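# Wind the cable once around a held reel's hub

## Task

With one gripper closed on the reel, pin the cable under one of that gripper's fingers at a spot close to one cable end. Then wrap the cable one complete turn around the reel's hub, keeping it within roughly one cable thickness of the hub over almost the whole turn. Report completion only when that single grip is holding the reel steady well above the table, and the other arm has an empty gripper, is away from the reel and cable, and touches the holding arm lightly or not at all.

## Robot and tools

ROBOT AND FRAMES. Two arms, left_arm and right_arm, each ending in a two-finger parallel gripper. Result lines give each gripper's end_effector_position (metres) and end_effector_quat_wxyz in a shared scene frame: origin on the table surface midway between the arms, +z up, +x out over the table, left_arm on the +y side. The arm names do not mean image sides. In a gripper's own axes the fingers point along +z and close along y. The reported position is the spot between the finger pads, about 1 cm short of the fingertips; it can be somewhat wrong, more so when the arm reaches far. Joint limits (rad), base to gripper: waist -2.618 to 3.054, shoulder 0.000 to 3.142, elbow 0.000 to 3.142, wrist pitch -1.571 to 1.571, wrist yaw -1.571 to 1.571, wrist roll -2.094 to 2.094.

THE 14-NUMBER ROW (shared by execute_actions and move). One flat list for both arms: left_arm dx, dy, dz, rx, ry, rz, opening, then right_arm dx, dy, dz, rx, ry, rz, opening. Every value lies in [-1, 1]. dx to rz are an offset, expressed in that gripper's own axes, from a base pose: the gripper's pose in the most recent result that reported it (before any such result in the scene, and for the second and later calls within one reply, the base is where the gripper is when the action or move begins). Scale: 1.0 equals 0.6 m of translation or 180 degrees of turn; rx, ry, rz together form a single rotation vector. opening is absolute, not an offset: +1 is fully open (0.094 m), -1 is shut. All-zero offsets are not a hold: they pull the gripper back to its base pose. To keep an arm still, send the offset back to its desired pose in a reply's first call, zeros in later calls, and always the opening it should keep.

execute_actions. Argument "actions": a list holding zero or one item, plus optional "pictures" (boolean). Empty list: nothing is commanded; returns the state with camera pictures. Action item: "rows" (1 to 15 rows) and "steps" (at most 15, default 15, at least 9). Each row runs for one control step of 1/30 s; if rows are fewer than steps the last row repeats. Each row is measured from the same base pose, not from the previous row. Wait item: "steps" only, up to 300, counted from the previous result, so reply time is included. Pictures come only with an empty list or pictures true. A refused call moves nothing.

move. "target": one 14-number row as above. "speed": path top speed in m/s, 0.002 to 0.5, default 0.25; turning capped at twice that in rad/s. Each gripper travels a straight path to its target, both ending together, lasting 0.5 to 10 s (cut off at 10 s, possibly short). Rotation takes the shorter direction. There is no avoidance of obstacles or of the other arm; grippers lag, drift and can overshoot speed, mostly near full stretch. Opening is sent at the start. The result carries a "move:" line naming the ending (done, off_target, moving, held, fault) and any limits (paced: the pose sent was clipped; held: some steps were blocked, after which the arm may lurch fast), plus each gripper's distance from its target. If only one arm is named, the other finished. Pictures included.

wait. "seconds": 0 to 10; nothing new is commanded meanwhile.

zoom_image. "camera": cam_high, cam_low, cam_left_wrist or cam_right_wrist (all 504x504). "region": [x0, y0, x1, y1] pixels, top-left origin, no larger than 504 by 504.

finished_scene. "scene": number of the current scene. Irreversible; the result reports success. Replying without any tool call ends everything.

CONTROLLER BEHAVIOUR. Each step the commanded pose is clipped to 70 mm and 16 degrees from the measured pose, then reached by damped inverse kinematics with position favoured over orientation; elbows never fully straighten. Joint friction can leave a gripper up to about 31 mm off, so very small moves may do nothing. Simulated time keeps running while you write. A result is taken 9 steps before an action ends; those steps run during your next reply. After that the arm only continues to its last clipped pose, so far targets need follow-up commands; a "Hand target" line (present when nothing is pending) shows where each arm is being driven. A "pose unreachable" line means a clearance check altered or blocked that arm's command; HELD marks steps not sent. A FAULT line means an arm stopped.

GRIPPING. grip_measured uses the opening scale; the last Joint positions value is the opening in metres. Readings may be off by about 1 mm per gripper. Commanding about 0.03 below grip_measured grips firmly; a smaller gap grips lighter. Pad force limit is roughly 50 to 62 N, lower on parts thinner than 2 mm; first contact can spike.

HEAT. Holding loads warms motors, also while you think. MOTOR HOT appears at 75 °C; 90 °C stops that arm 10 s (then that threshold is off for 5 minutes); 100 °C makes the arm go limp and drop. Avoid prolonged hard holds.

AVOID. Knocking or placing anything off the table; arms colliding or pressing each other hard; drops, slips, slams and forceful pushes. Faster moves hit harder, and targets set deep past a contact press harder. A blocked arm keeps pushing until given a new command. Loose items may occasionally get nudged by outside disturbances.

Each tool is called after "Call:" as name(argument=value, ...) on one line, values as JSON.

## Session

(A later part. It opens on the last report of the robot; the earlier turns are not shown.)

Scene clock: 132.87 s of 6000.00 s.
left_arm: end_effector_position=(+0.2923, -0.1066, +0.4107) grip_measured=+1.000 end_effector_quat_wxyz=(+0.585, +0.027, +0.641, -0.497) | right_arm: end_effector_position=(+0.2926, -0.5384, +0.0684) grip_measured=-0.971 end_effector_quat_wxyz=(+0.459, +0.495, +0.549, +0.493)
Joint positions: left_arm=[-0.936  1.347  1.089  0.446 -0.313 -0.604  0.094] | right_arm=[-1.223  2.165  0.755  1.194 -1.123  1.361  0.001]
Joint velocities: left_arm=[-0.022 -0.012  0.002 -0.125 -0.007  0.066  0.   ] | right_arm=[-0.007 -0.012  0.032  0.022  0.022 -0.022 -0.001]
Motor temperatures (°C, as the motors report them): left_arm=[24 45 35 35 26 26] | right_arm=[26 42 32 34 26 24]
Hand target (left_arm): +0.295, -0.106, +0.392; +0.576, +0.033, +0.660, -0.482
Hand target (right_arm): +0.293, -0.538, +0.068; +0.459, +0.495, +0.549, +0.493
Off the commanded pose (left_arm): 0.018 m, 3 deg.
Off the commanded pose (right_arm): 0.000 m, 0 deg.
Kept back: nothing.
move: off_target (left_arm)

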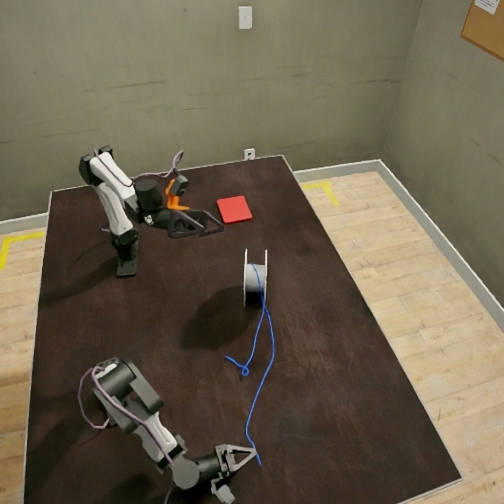

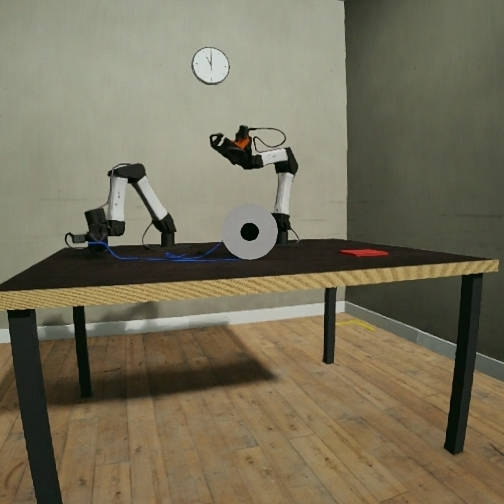

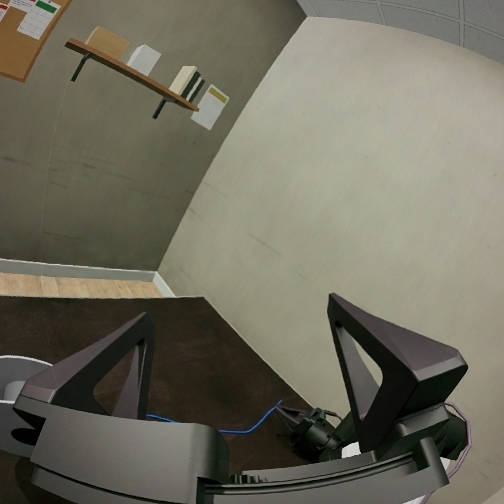

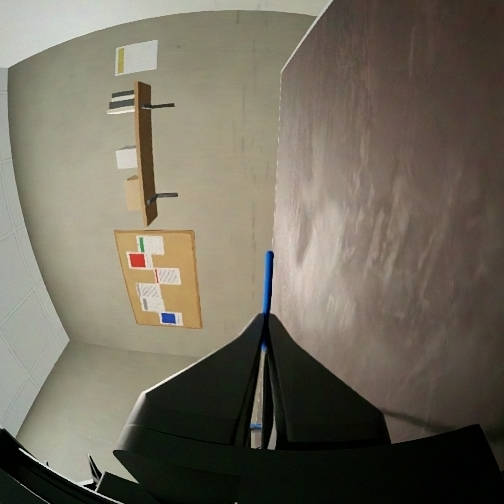

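Call:
execute_actions(actions=[])

Scene clock: 133.70 s of 6000.00 s.
left_arm: end_effector_position=(+0.2924, -0.1067, +0.4103) grip_measured=+1.000 end_effector_quat_wxyz=(+0.584, +0.027, +0.641, -0.496) | right_arm: end_effector_position=(+0.2926, -0.5384, +0.0684) grip_measured=-0.971 end_effector_quat_wxyz=(+0.459, +0.495, +0.549, +0.493)
Joint positions: left_arm=[-0.936  1.347  1.089  0.444 -0.313 -0.604  0.094] | right_arm=[-1.223  2.165  0.755  1.194 -1.123  1.361  0.001]
Joint velocities: left_arm=[-0.002  0.007 -0.007 -0.022 -0.007  0.022  0.   ] | right_arm=[ 0.022  0.007 -0.002 -0.051 -0.037  0.007  0.   ]
Motor temperatures (°C, as the motors report them): left_arm=[24 45 35 35 26 26] | right_arm=[26 42 32 34 26 24]
Hand target (left_arm): +0.295, -0.106, +0.392; +0.576, +0.033, +0.660, -0.481
Hand target (right_arm): +0.293, -0.538, +0.068; +0.459, +0.495, +0.549, +0.493
Off the commanded pose (left_arm): 0.018 m, 3 deg.
Off the commanded pose (right_arm): 0.000 m, 0 deg.
Kept back: nothing.
Steps of this call (steps 1 to 25: nothing new was sent). Readings (end_effector_position):
1: left_arm (+0.2923, -0.1066, +0.4105) | right_arm (+0.2926, -0.5384, +0.0684)
2: left_arm (+0.2923, -0.1066, +0.4105) | right_arm (+0.2926, -0.5384, +0.0684)
4: left_arm (+0.2923, -0.1066, +0.4104) | right_arm (+0.2926, -0.5384, +0.0684)
8: left_arm (+0.2924, -0.1067, +0.4103) | right_arm (+0.2926, -0.5384, +0.0684)
25: the state above

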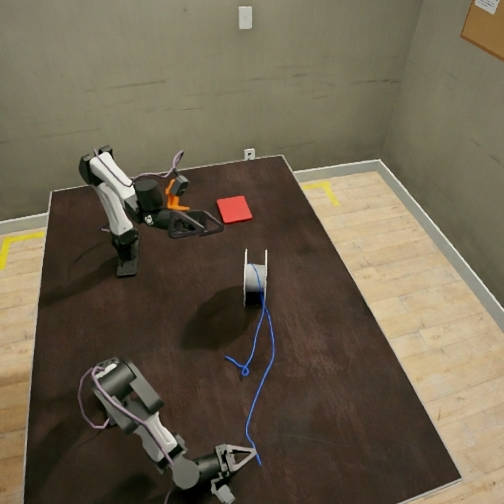

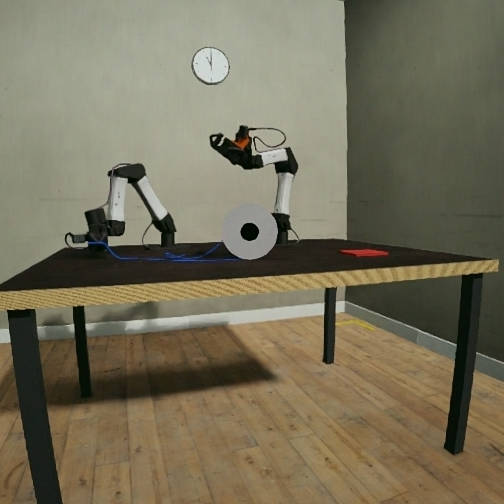

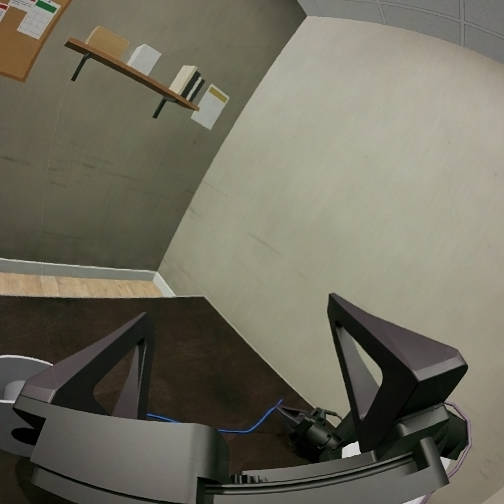

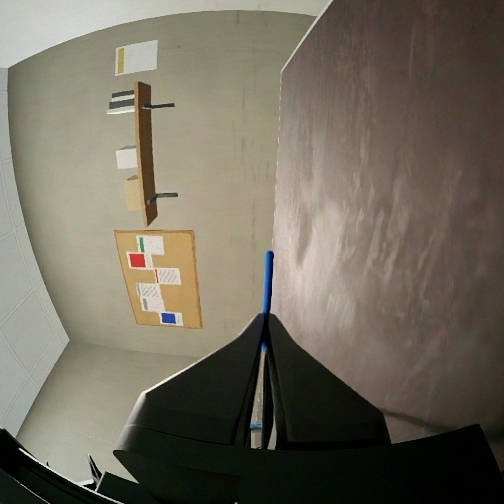

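Call:
move(target=[-0.169,0.48,-0.14,0.15,0.373,0.277,1, 0.48,0.385,0.21,0,0,-0.5,-1], speed=0.2)

Scene clock: 139.23 s of 6000.00 s.
left_arm: end_effector_position=(+0.4373, +0.1483, +0.3076) grip_measured=+1.000 end_effector_quat_wxyz=(+0.372, +0.611, +0.669, -0.203) | right_arm: end_effector_position=(+0.4124, -0.2413, +0.2835) grip_measured=-0.971 end_effector_quat_wxyz=(+0.672, -0.029, +0.740, +0.032)
Joint positions: left_arm=[ 0.168  1.988  2.303 -1.554  0.825  1.372  0.094] | right_arm=[-0.164  1.39   0.885  0.41  -0.073  0.001  0.001]
Joint velocities: left_arm=[ 0.017 -0.007 -0.007  0.022 -0.022  0.095  0.   ] | right_arm=[-0.007  0.002  0.002 -0.051  0.11  -0.037  0.   ]
Motor temperatures (°C, as the motors report them): left_arm=[24 44 35 35 26 26] | right_arm=[26 42 32 34 26 24]
Hand target (left_arm): +0.440, +0.151, +0.302; +0.362, +0.612, +0.673, -0.202
Hand target (right_arm): +0.415, -0.239, +0.292; +0.676, -0.033, +0.735, +0.029
Off the commanded pose (left_arm): 0.009 m, 14 deg.
Off the commanded pose (right_arm): 0.006 m, 1 deg.
joint sent to its limit (left arm) — the command would take joint 4 (wrist pitch) past its lower limit, so that joint was sent only as far as its limit.
Kept back: nothing.
move: off_target (left_arm)

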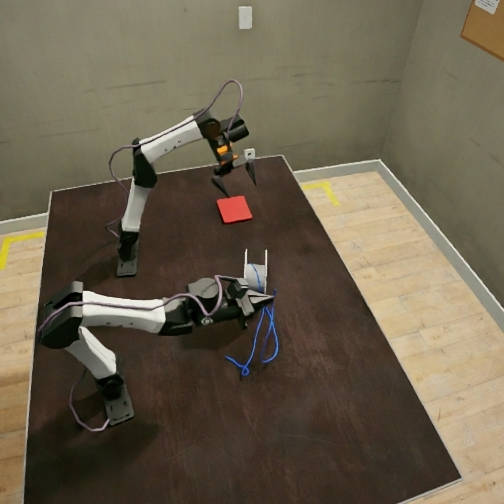

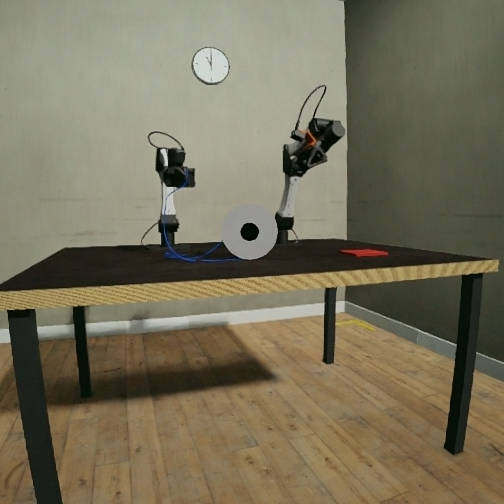

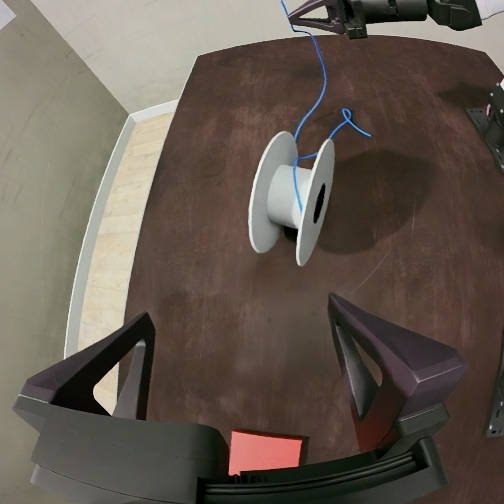

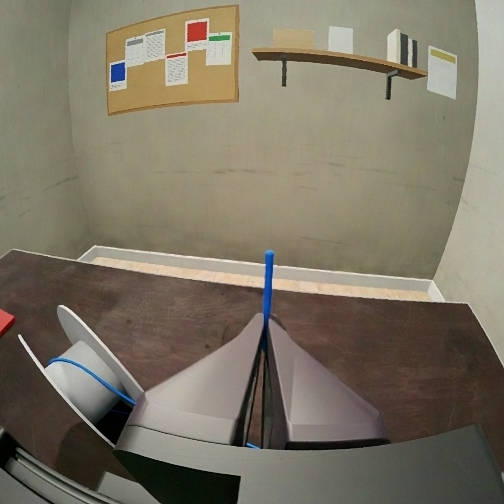

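Call:
move(target=[0,0,0,0,0,0,1, -0.02,0.45,0.06,0,0,-0.4,-1], speed=0.15)

Scene clock: 144.17 s of 6000.00 s.
left_arm: end_effector_position=(+0.4374, +0.1485, +0.3074) grip_measured=+1.000 end_effector_quat_wxyz=(+0.371, +0.611, +0.669, -0.202) | right_arm: end_effector_position=(+0.4255, +0.0254, +0.2942) grip_measured=-0.971 end_effector_quat_wxyz=(+0.564, -0.454, +0.587, -0.361)
Joint positions: left_arm=[ 0.168  1.988  2.303 -1.554  0.823  1.373  0.094] | right_arm=[ 0.551  1.82   1.387  0.306  0.636 -1.152  0.001]
Joint velocities: left_arm=[ 0.017 -0.007  0.002  0.066  0.066 -0.007  0.   ] | right_arm=[-0.002  0.012 -0.007  0.007  0.037 -0.125 -0.   ]
Motor temperatures (°C, as the motors report them): left_arm=[24 44 35 34 26 26] | right_arm=[26 42 33 35 26 24]
Hand target (left_arm): +0.437, +0.148, +0.308; +0.372, +0.611, +0.669, -0.203
Hand target (right_arm): +0.427, +0.031, +0.297; +0.564, -0.456, +0.584, -0.365
Off the commanded pose (left_arm): 0.000 m, 0 deg.
Off the commanded pose (right_arm): 0.005 m, 1 deg.
Kept back: nothing.
move: done

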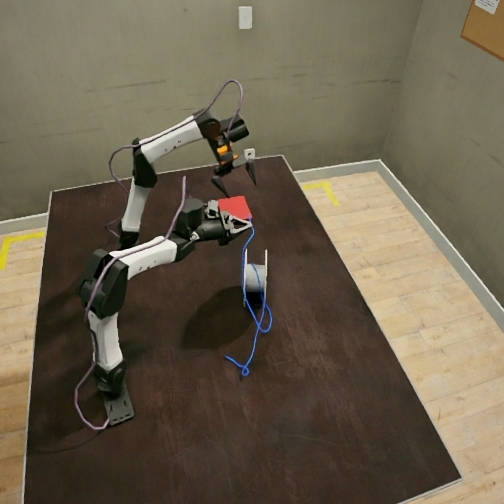

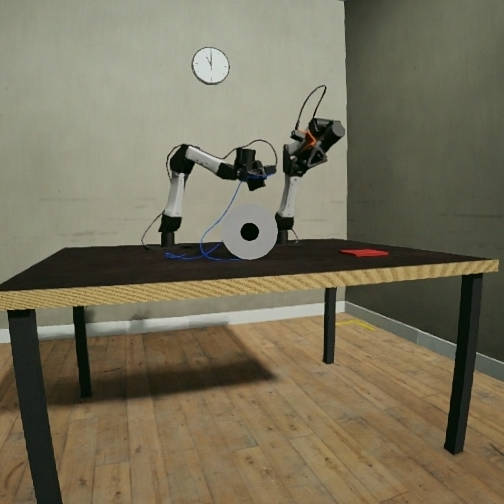

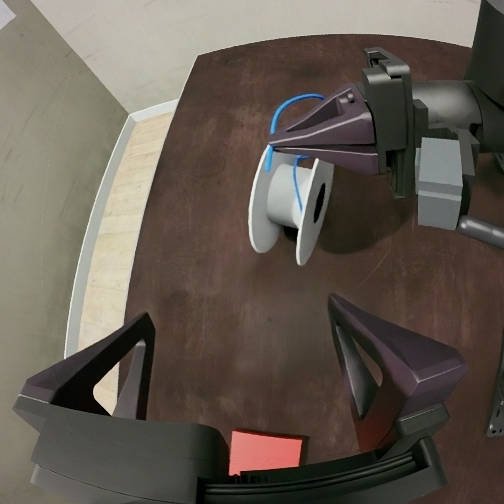

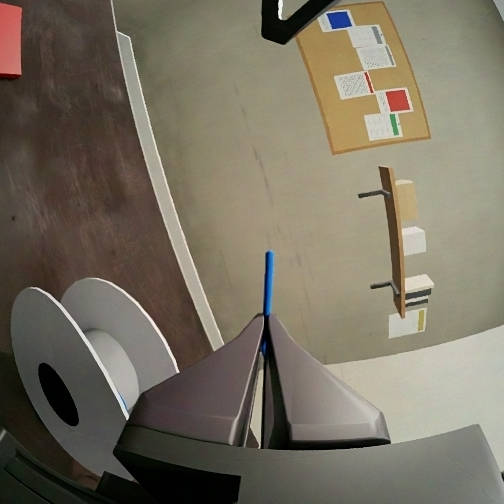

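Call:
zoom_image(camera="cam_high", region=[180, 190, 340, 390])

Call:
zoom_image(camera="cam_low", region=[160, 140, 320, 280])

Region (180, 190, 340, 390) of cam_high's 504x504 image, scaled by 2.520, with more detail than that image has; it fills the left 403 columns of this view, and the rest is white.

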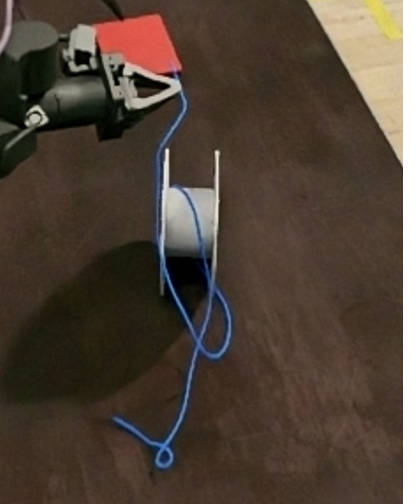

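Region (160, 140, 320, 280) of cam_low's 504x504 image, scaled by 3.150, with more detail than that image has; it fills the top 441 rows of this view, and the rest is white.

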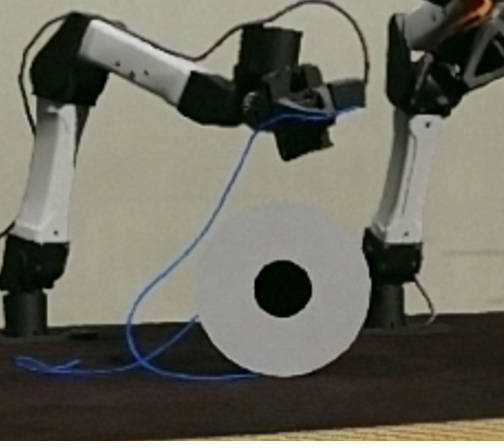

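Call:
move(target=[0,0,-0.12,0,0,0,1, 0,-0.02,0.11,0,0,0,-1], speed=0.1)

Call:
move(target=[0,0,0,0,0,0,1, -0.1,0.12,0,0,0,-0.1,-1], speed=0.1)

Call:
zoom_image(camera="cam_high", region=[180, 190, 340, 390])

Call:
zoom_image(camera="cam_low", region=[160, 140, 320, 280])

Scene clock: 146.07 s of 6000.00 s.
left_arm: end_effector_position=(+0.4251, +0.2002, +0.3542) grip_measured=+1.000 end_effector_quat_wxyz=(+0.437, +0.576, +0.674, -0.155) | right_arm: end_effector_position=(+0.4869, +0.0266, +0.2961) grip_measured=-0.971 end_effector_quat_wxyz=(+0.565, -0.452, +0.589, -0.361)
Joint positions: left_arm=[ 0.322  1.883  2.303 -1.555  0.89   1.398  0.094] | right_arm=[ 0.464  2.004  1.642  0.242  0.551 -1.161  0.001]
Joint velocities: left_arm=[-0.007 -0.002  0.002  0.007 -0.007 -0.007  0.   ] | right_arm=[-0.012  0.002 -0.007 -0.051 -0.066  0.007 -0.   ]
Motor temperatures (°C, as the motors report them): left_arm=[24 44 35 34 26 26] | right_arm=[26 42 34 35 26 24]
Hand target (left_arm): +0.419, +0.200, +0.353; +0.432, +0.575, +0.676, -0.161
Hand target (right_arm): +0.492, +0.027, +0.298; +0.565, -0.454, +0.586, -0.362
Off the commanded pose (left_arm): 0.006 m, 10 deg.
Off the commanded pose (right_arm): 0.006 m, 0 deg.
joint sent to its limit (left arm) — the command would take joint 4 (wrist pitch) past its lower limit, so that joint was sent only as far as its limit.
Kept back: nothing.
move: off_target (left_arm)

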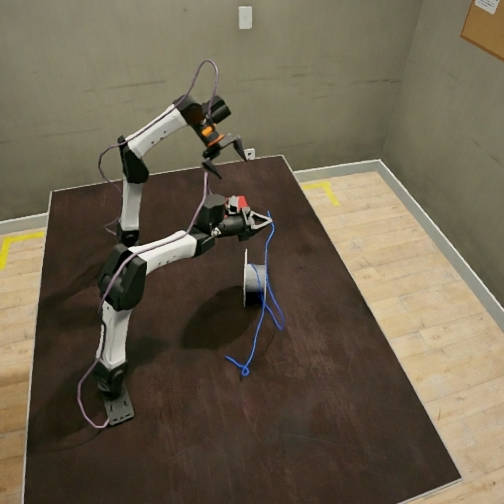

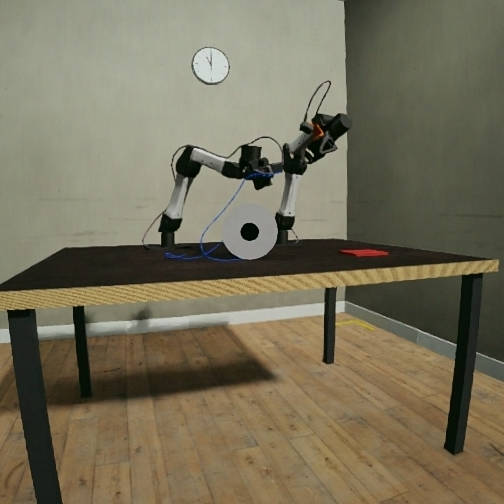

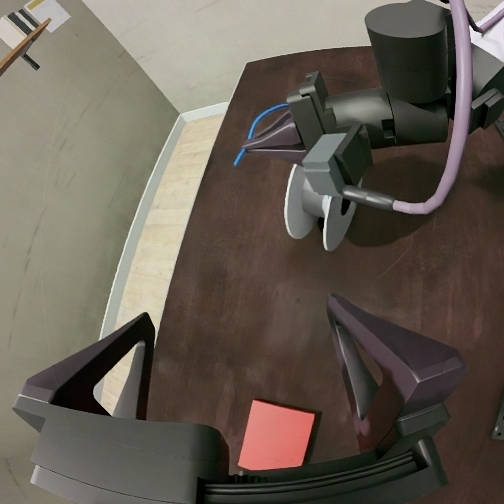

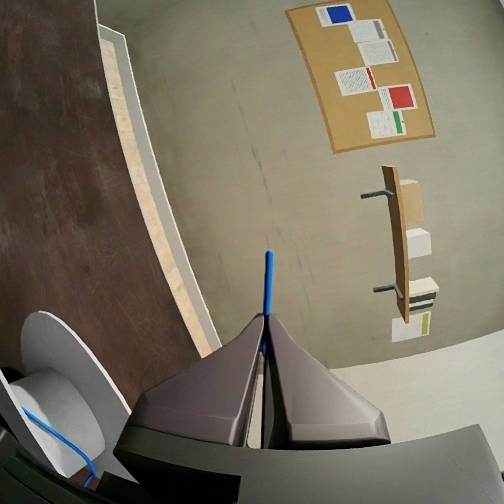

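Scene clock: 148.03 s of 6000.00 s.
left_arm: end_effector_position=(+0.4251, +0.2002, +0.3542) grip_measured=+1.000 end_effector_quat_wxyz=(+0.437, +0.576, +0.674, -0.155) | right_arm: end_effector_position=(+0.4741, +0.1016, +0.2419) grip_measured=-0.971 end_effector_quat_wxyz=(+0.494, -0.546, +0.515, -0.440)
Joint positions: left_arm=[ 0.322  1.883  2.303 -1.555  0.89   1.398  0.094] | right_arm=[ 0.601  2.195  1.747  0.286  0.685 -1.438  0.001]
Joint velocities: left_arm=[-0.012 -0.002  0.002 -0.051 -0.037  0.022  0.   ] | right_arm=[-0.012 -0.002 -0.007 -0.007  0.022  0.022  0.   ]
Motor temperatures (°C, as the motors report them): left_arm=[24 44 35 34 26 26] | right_arm=[26 42 34 35 26 24]
Hand target (left_arm): +0.425, +0.200, +0.354; +0.437, +0.576, +0.674, -0.155
Hand target (right_arm): +0.475, +0.107, +0.249; -0.501, +0.539, -0.511, +0.443
Off the commanded pose (left_arm): 0.000 m, 0 deg.
Off the commanded pose (right_arm): 0.009 m, 1 deg.
Kept back: nothing.
move: done

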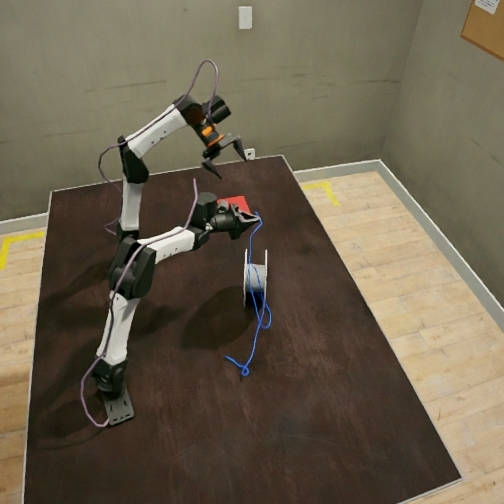

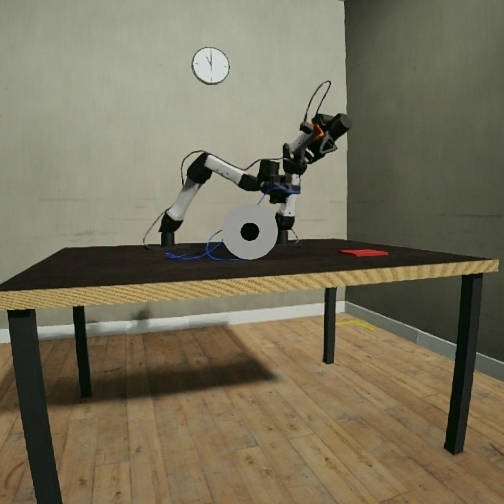

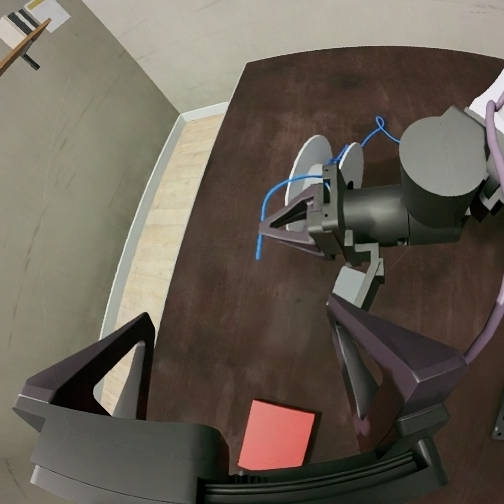

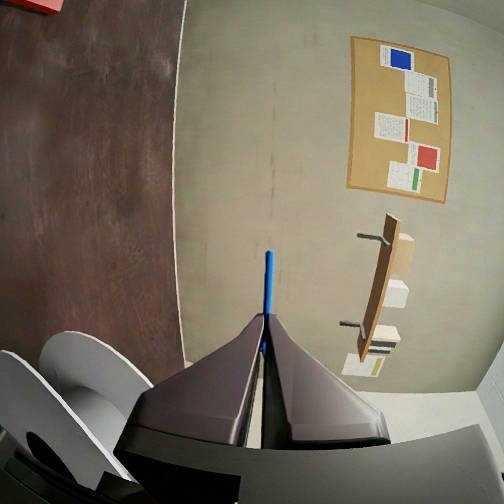

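Region (180, 190, 340, 390) of cam_high's 504x504 image, scaled by 2.520, with more detail than that image has; it fills the left 403 columns of this view, and the rest is white.

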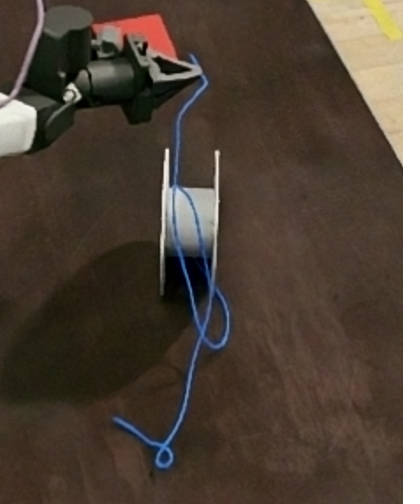

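Region (160, 140, 320, 280) of cam_low's 504x504 image, scaled by 3.150, with more detail than that image has; it fills the top 441 rows of this view, and the rest is white.

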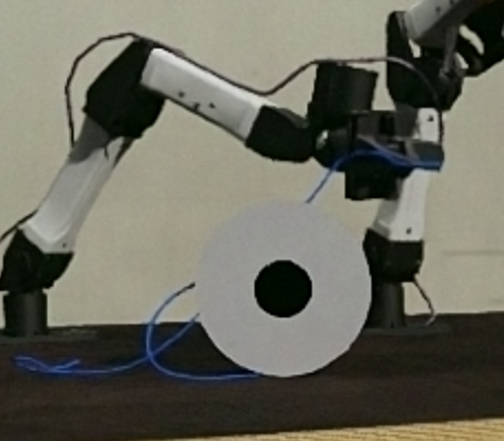

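Call:
move(target=[0,0,0,0,0,0,1, 0,0.06,-0.15,0,0,-0.1,-1], speed=0.08)

Call:
zoom_image(camera="cam_high", region=[180, 190, 340, 390])

Call:
zoom_image(camera="cam_low", region=[160, 140, 320, 280])

Scene clock: 151.30 s of 6000.00 s.
left_arm: end_effector_position=(+0.4251, +0.2002, +0.3542) grip_measured=+1.000 end_effector_quat_wxyz=(+0.437, +0.576, +0.674, -0.155) | right_arm: end_effector_position=(+0.3867, +0.0975, +0.2154) grip_measured=-0.971 end_effector_quat_wxyz=(-0.419, +0.620, -0.427, +0.507)
Joint positions: left_arm=[ 0.322  1.883  2.303 -1.555  0.89   1.398  0.094] | right_arm=[ 0.736  1.998  1.347  0.453  0.816 -1.703  0.001]
Joint velocities: left_arm=[ 0.002  0.007 -0.007  0.007 -0.037  0.007  0.   ] | right_arm=[-0.007 -0.012 -0.007  0.007  0.022  0.007 -0.   ]
Motor temperatures (°C, as the motors report them): left_arm=[24 44 35 33 26 26] | right_arm=[26 43 34 35 26 24]
Hand target (left_arm): +0.425, +0.200, +0.354; +0.437, +0.576, +0.674, -0.155
Hand target (right_arm): +0.381, +0.096, +0.218; -0.419, +0.620, -0.424, +0.511
Off the commanded pose (left_arm): 0.000 m, 0 deg.
Off the commanded pose (right_arm): 0.007 m, 1 deg.
Kept back: nothing.
move: done

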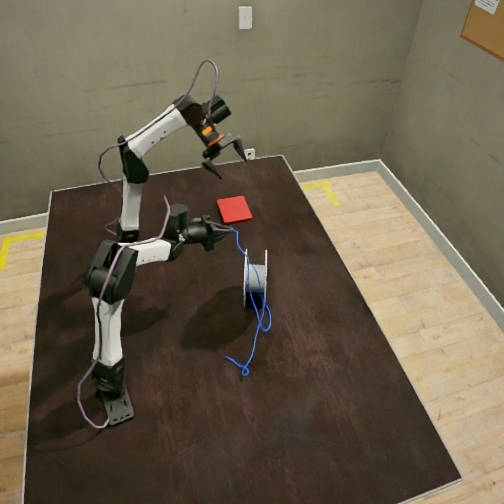

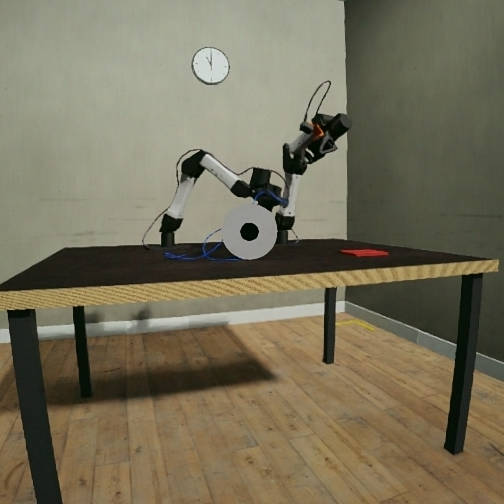

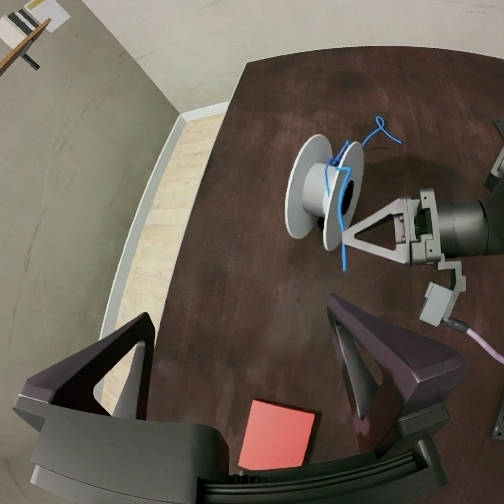

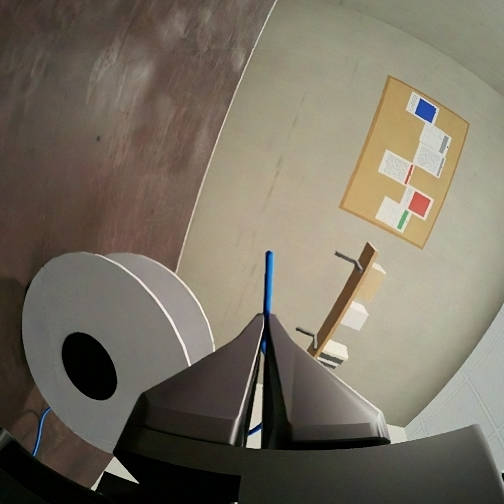

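Region (180, 190, 340, 390) of cam_high's 504x504 image, scaled by 2.520, with more detail than that image has; it fills the left 403 columns of this view, and the rest is white.

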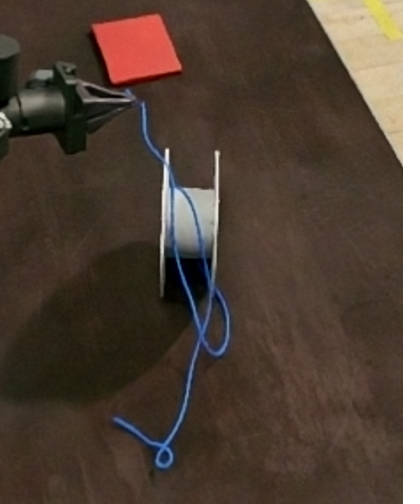

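Region (160, 140, 320, 280) of cam_low's 504x504 image, scaled by 3.150, with more detail than that image has; it fills the top 441 rows of this view, and the rest is white.

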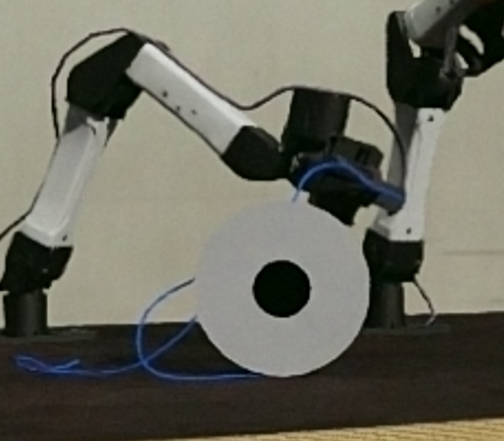

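Call:
move(target=[0,0,0,0,0,0,1, -0.036,0.248,0.03,0,0,-0.1,-1], speed=0.08)

Call:
zoom_image(camera="cam_high", region=[180, 190, 340, 390])

Call:
zoom_image(camera="cam_left_wrist", region=[250, 100, 450, 300])

Scene clock: 154.20 s of 6000.00 s.
left_arm: end_effector_position=(+0.4251, +0.2002, +0.3542) grip_measured=+1.000 end_effector_quat_wxyz=(+0.437, +0.576, +0.674, -0.155) | right_arm: end_effector_position=(+0.3857, +0.0861, +0.0762) grip_measured=-0.971 end_effector_quat_wxyz=(-0.345, +0.672, -0.329, +0.567)
Joint positions: left_arm=[ 0.322  1.883  2.303 -1.555  0.89   1.398  0.094] | right_arm=[ 0.721  2.304  1.145  0.987  0.799 -2.016  0.001]
Joint velocities: left_arm=[-0.017  0.012 -0.012 -0.051 -0.022 -0.037  0.   ] | right_arm=[-0.007 -0.007  0.017  0.007  0.066  0.037  0.   ]
Motor temperatures (°C, as the motors report them): left_arm=[24 44 35 33 26 26] | right_arm=[26 43 34 35 26 24]
Hand target (left_arm): +0.425, +0.200, +0.354; +0.437, +0.576, +0.674, -0.155
Hand target (right_arm): +0.386, +0.079, +0.065; -0.334, +0.680, -0.325, +0.567
Off the commanded pose (left_arm): 0.000 m, 0 deg.
Off the commanded pose (right_arm): 0.014 m, 2 deg.
Kept back: nothing.
move: off_target (right_arm)

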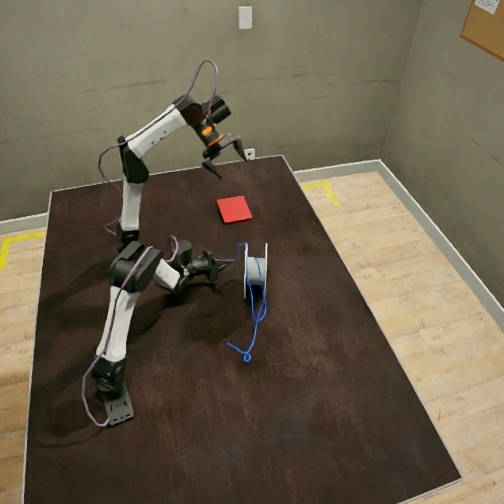

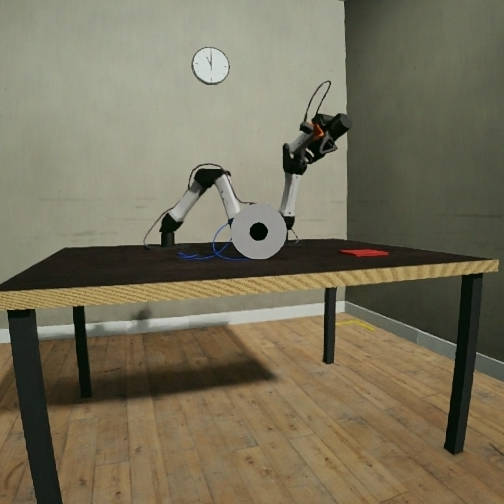

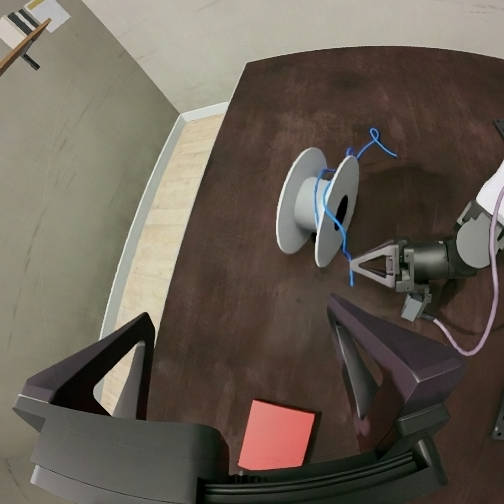

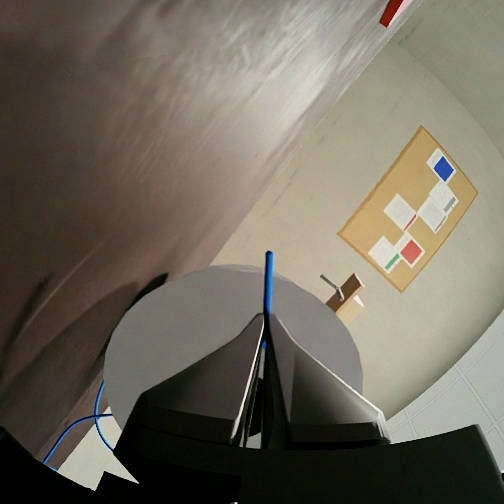

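Region (180, 190, 340, 390) of cam_high's 504x504 image, scaled by 2.520, with more detail than that image has; it fills the left 403 columns of this view, and the rest is white.

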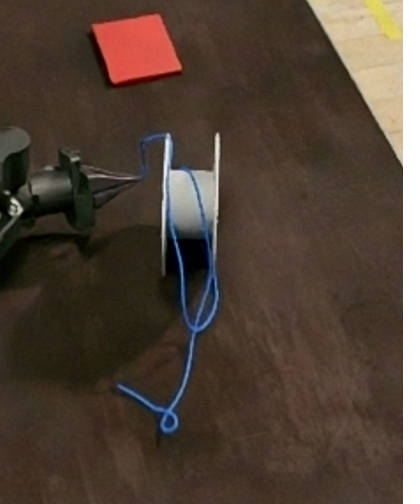

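Region (250, 100, 450, 300) of cam_left_wrist's 504x504 image, scaled by 2.520, with more detail than that image has.

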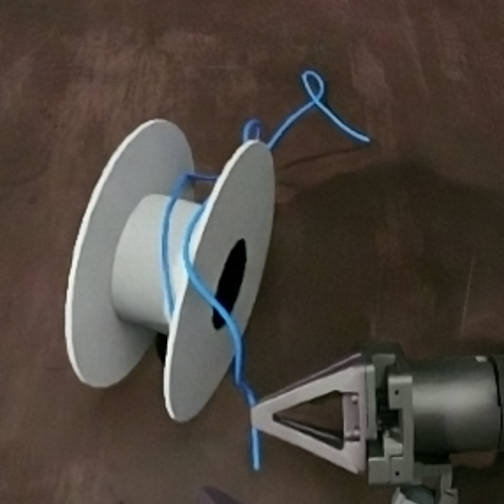

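Call:
move(target=[0.04,-0.064,0.261,0.158,0.033,0.033,1, 0.033,0.017,0.035,0,0,0,-1], speed=0.1)

Call:
zoom_image(camera="cam_high", region=[180, 150, 340, 350])

Scene clock: 158.17 s of 6000.00 s.
left_arm: end_effector_position=(+0.4546, +0.0944, +0.2402) grip_measured=+1.000 end_effector_quat_wxyz=(+0.309, +0.683, +0.620, -0.230) | right_arm: end_effector_position=(+0.4059, +0.0692, +0.0764) grip_measured=-0.971 end_effector_quat_wxyz=(-0.346, +0.672, -0.329, +0.566)
Joint positions: left_arm=[ 0.026  2.181  2.366 -1.557  0.771  1.483  0.094] | right_arm=[ 0.658  2.304  1.145  0.994  0.735 -2.027  0.001]
Joint velocities: left_arm=[-0.007  0.002  0.017 -0.007 -0.007 -0.037  0.   ] | right_arm=[ 0.007  0.027  0.002 -0.022 -0.081 -0.037 -0.   ]
Motor temperatures (°C, as the motors report them): left_arm=[24 43 35 33 26 26] | right_arm=[26 43 34 35 26 24]
Hand target (left_arm): +0.456, +0.094, +0.235; +0.300, +0.687, +0.620, -0.230
Hand target (right_arm): +0.409, +0.066, +0.076; -0.345, +0.672, -0.329, +0.567
Off the commanded pose (left_arm): 0.005 m, 8 deg.
Off the commanded pose (right_arm): 0.004 m, 0 deg.
joint sent to its limit (left arm) — the command would take joint 4 (wrist pitch) past its lower limit, so that joint was sent only as far as its limit.
Kept back: nothing.
move: off_target (left_arm)

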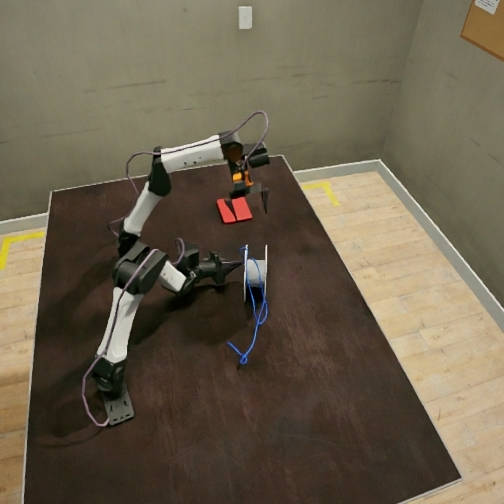

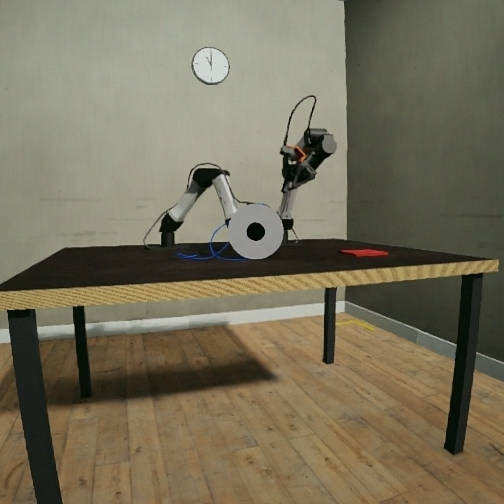

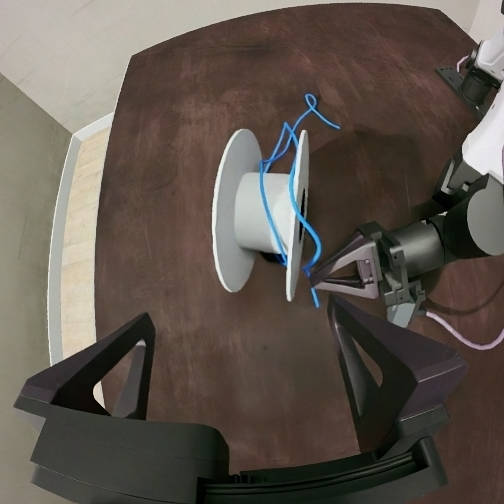

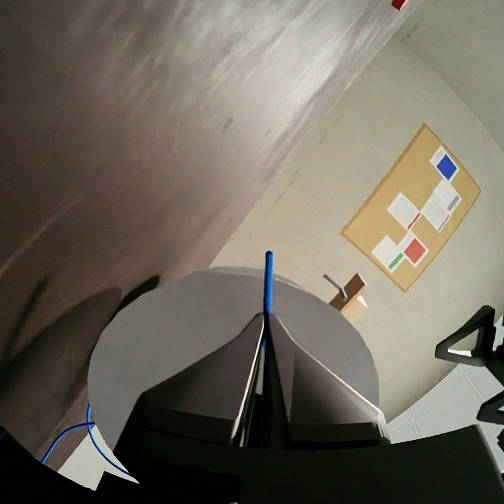

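Region (180, 150, 340, 350) of cam_high's 504x504 image, scaled by 2.520, with more detail than that image has; it fills the left 403 columns of this view, and the rest is white.

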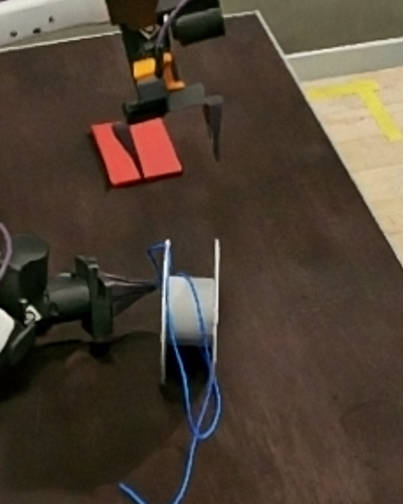

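Call:
move(target=[0,-0.021,0.127,0.044,0.008,0,1, 0,0,0,0,0,0,-1], speed=0.07)

Call:
zoom_image(camera="cam_high", region=[180, 150, 340, 350])

Scene clock: 160.03 s of 6000.00 s.
left_arm: end_effector_position=(+0.4459, +0.0421, +0.2044) grip_measured=+1.000 end_effector_quat_wxyz=(+0.271, +0.710, +0.598, -0.255) | right_arm: end_effector_position=(+0.4059, +0.0693, +0.0764) grip_measured=-0.971 end_effector_quat_wxyz=(-0.346, +0.672, -0.329, +0.565)
Joint positions: left_arm=[-0.099  2.241  2.329 -1.498  0.749  1.451  0.094] | right_arm=[ 0.658  2.304  1.145  0.994  0.734 -2.027  0.001]
Joint velocities: left_arm=[-0.002  0.007 -0.002 -0.051  0.007  0.051  0.   ] | right_arm=[-0.002 -0.012  0.007 -0.007 -0.051  0.007  0.   ]
Motor temperatures (°C, as the motors report them): left_arm=[24 44 35 33 26 26] | right_arm=[26 44 34 36 26 24]
Hand target (left_arm): +0.447, +0.041, +0.185; +0.252, +0.706, +0.607, -0.263
Hand target (right_arm): +0.406, +0.069, +0.076; -0.346, +0.672, -0.329, +0.565
Off the commanded pose (left_arm): 0.020 m, 3 deg.
Off the commanded pose (right_arm): 0.000 m, 0 deg.
Kept back: nothing.
move: off_target (left_arm)

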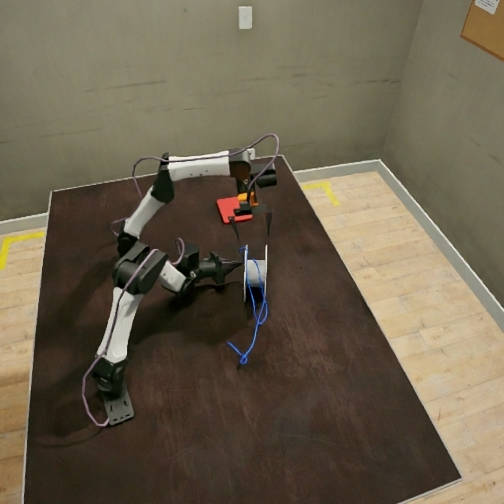

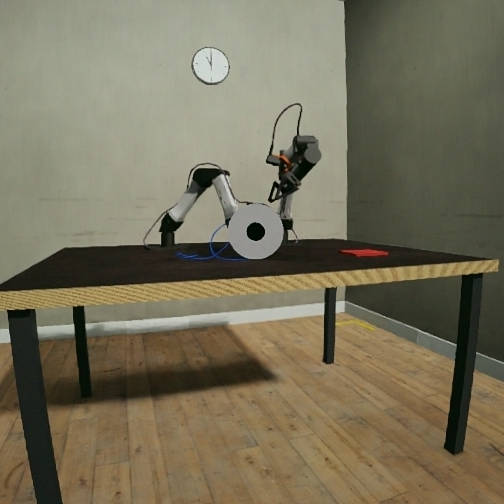

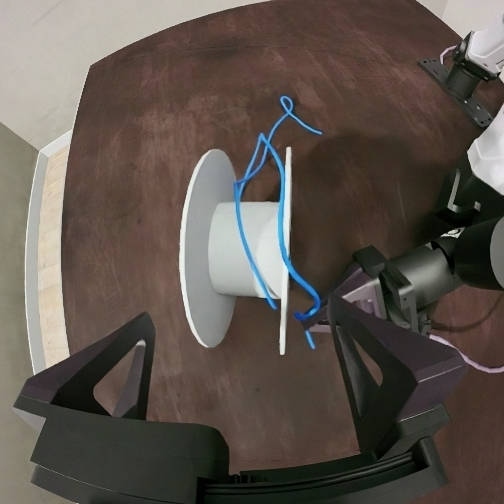

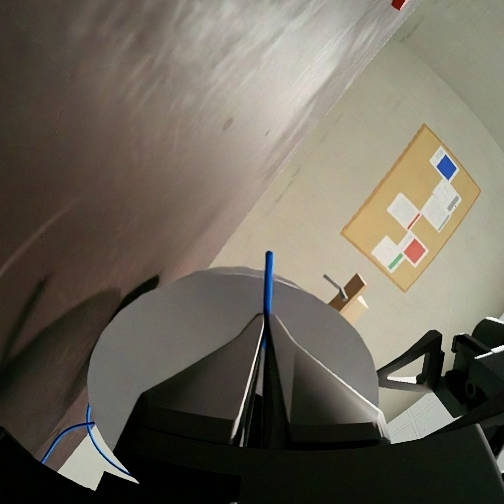

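Region (180, 150, 340, 350) of cam_high's 504x504 image, scaled by 2.520, with more detail than that image has; it fills the left 403 columns of this view, and the rest is white.

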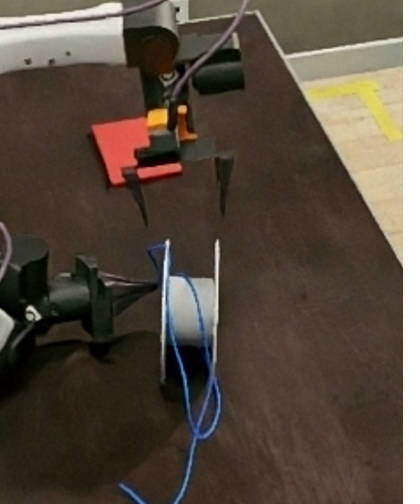

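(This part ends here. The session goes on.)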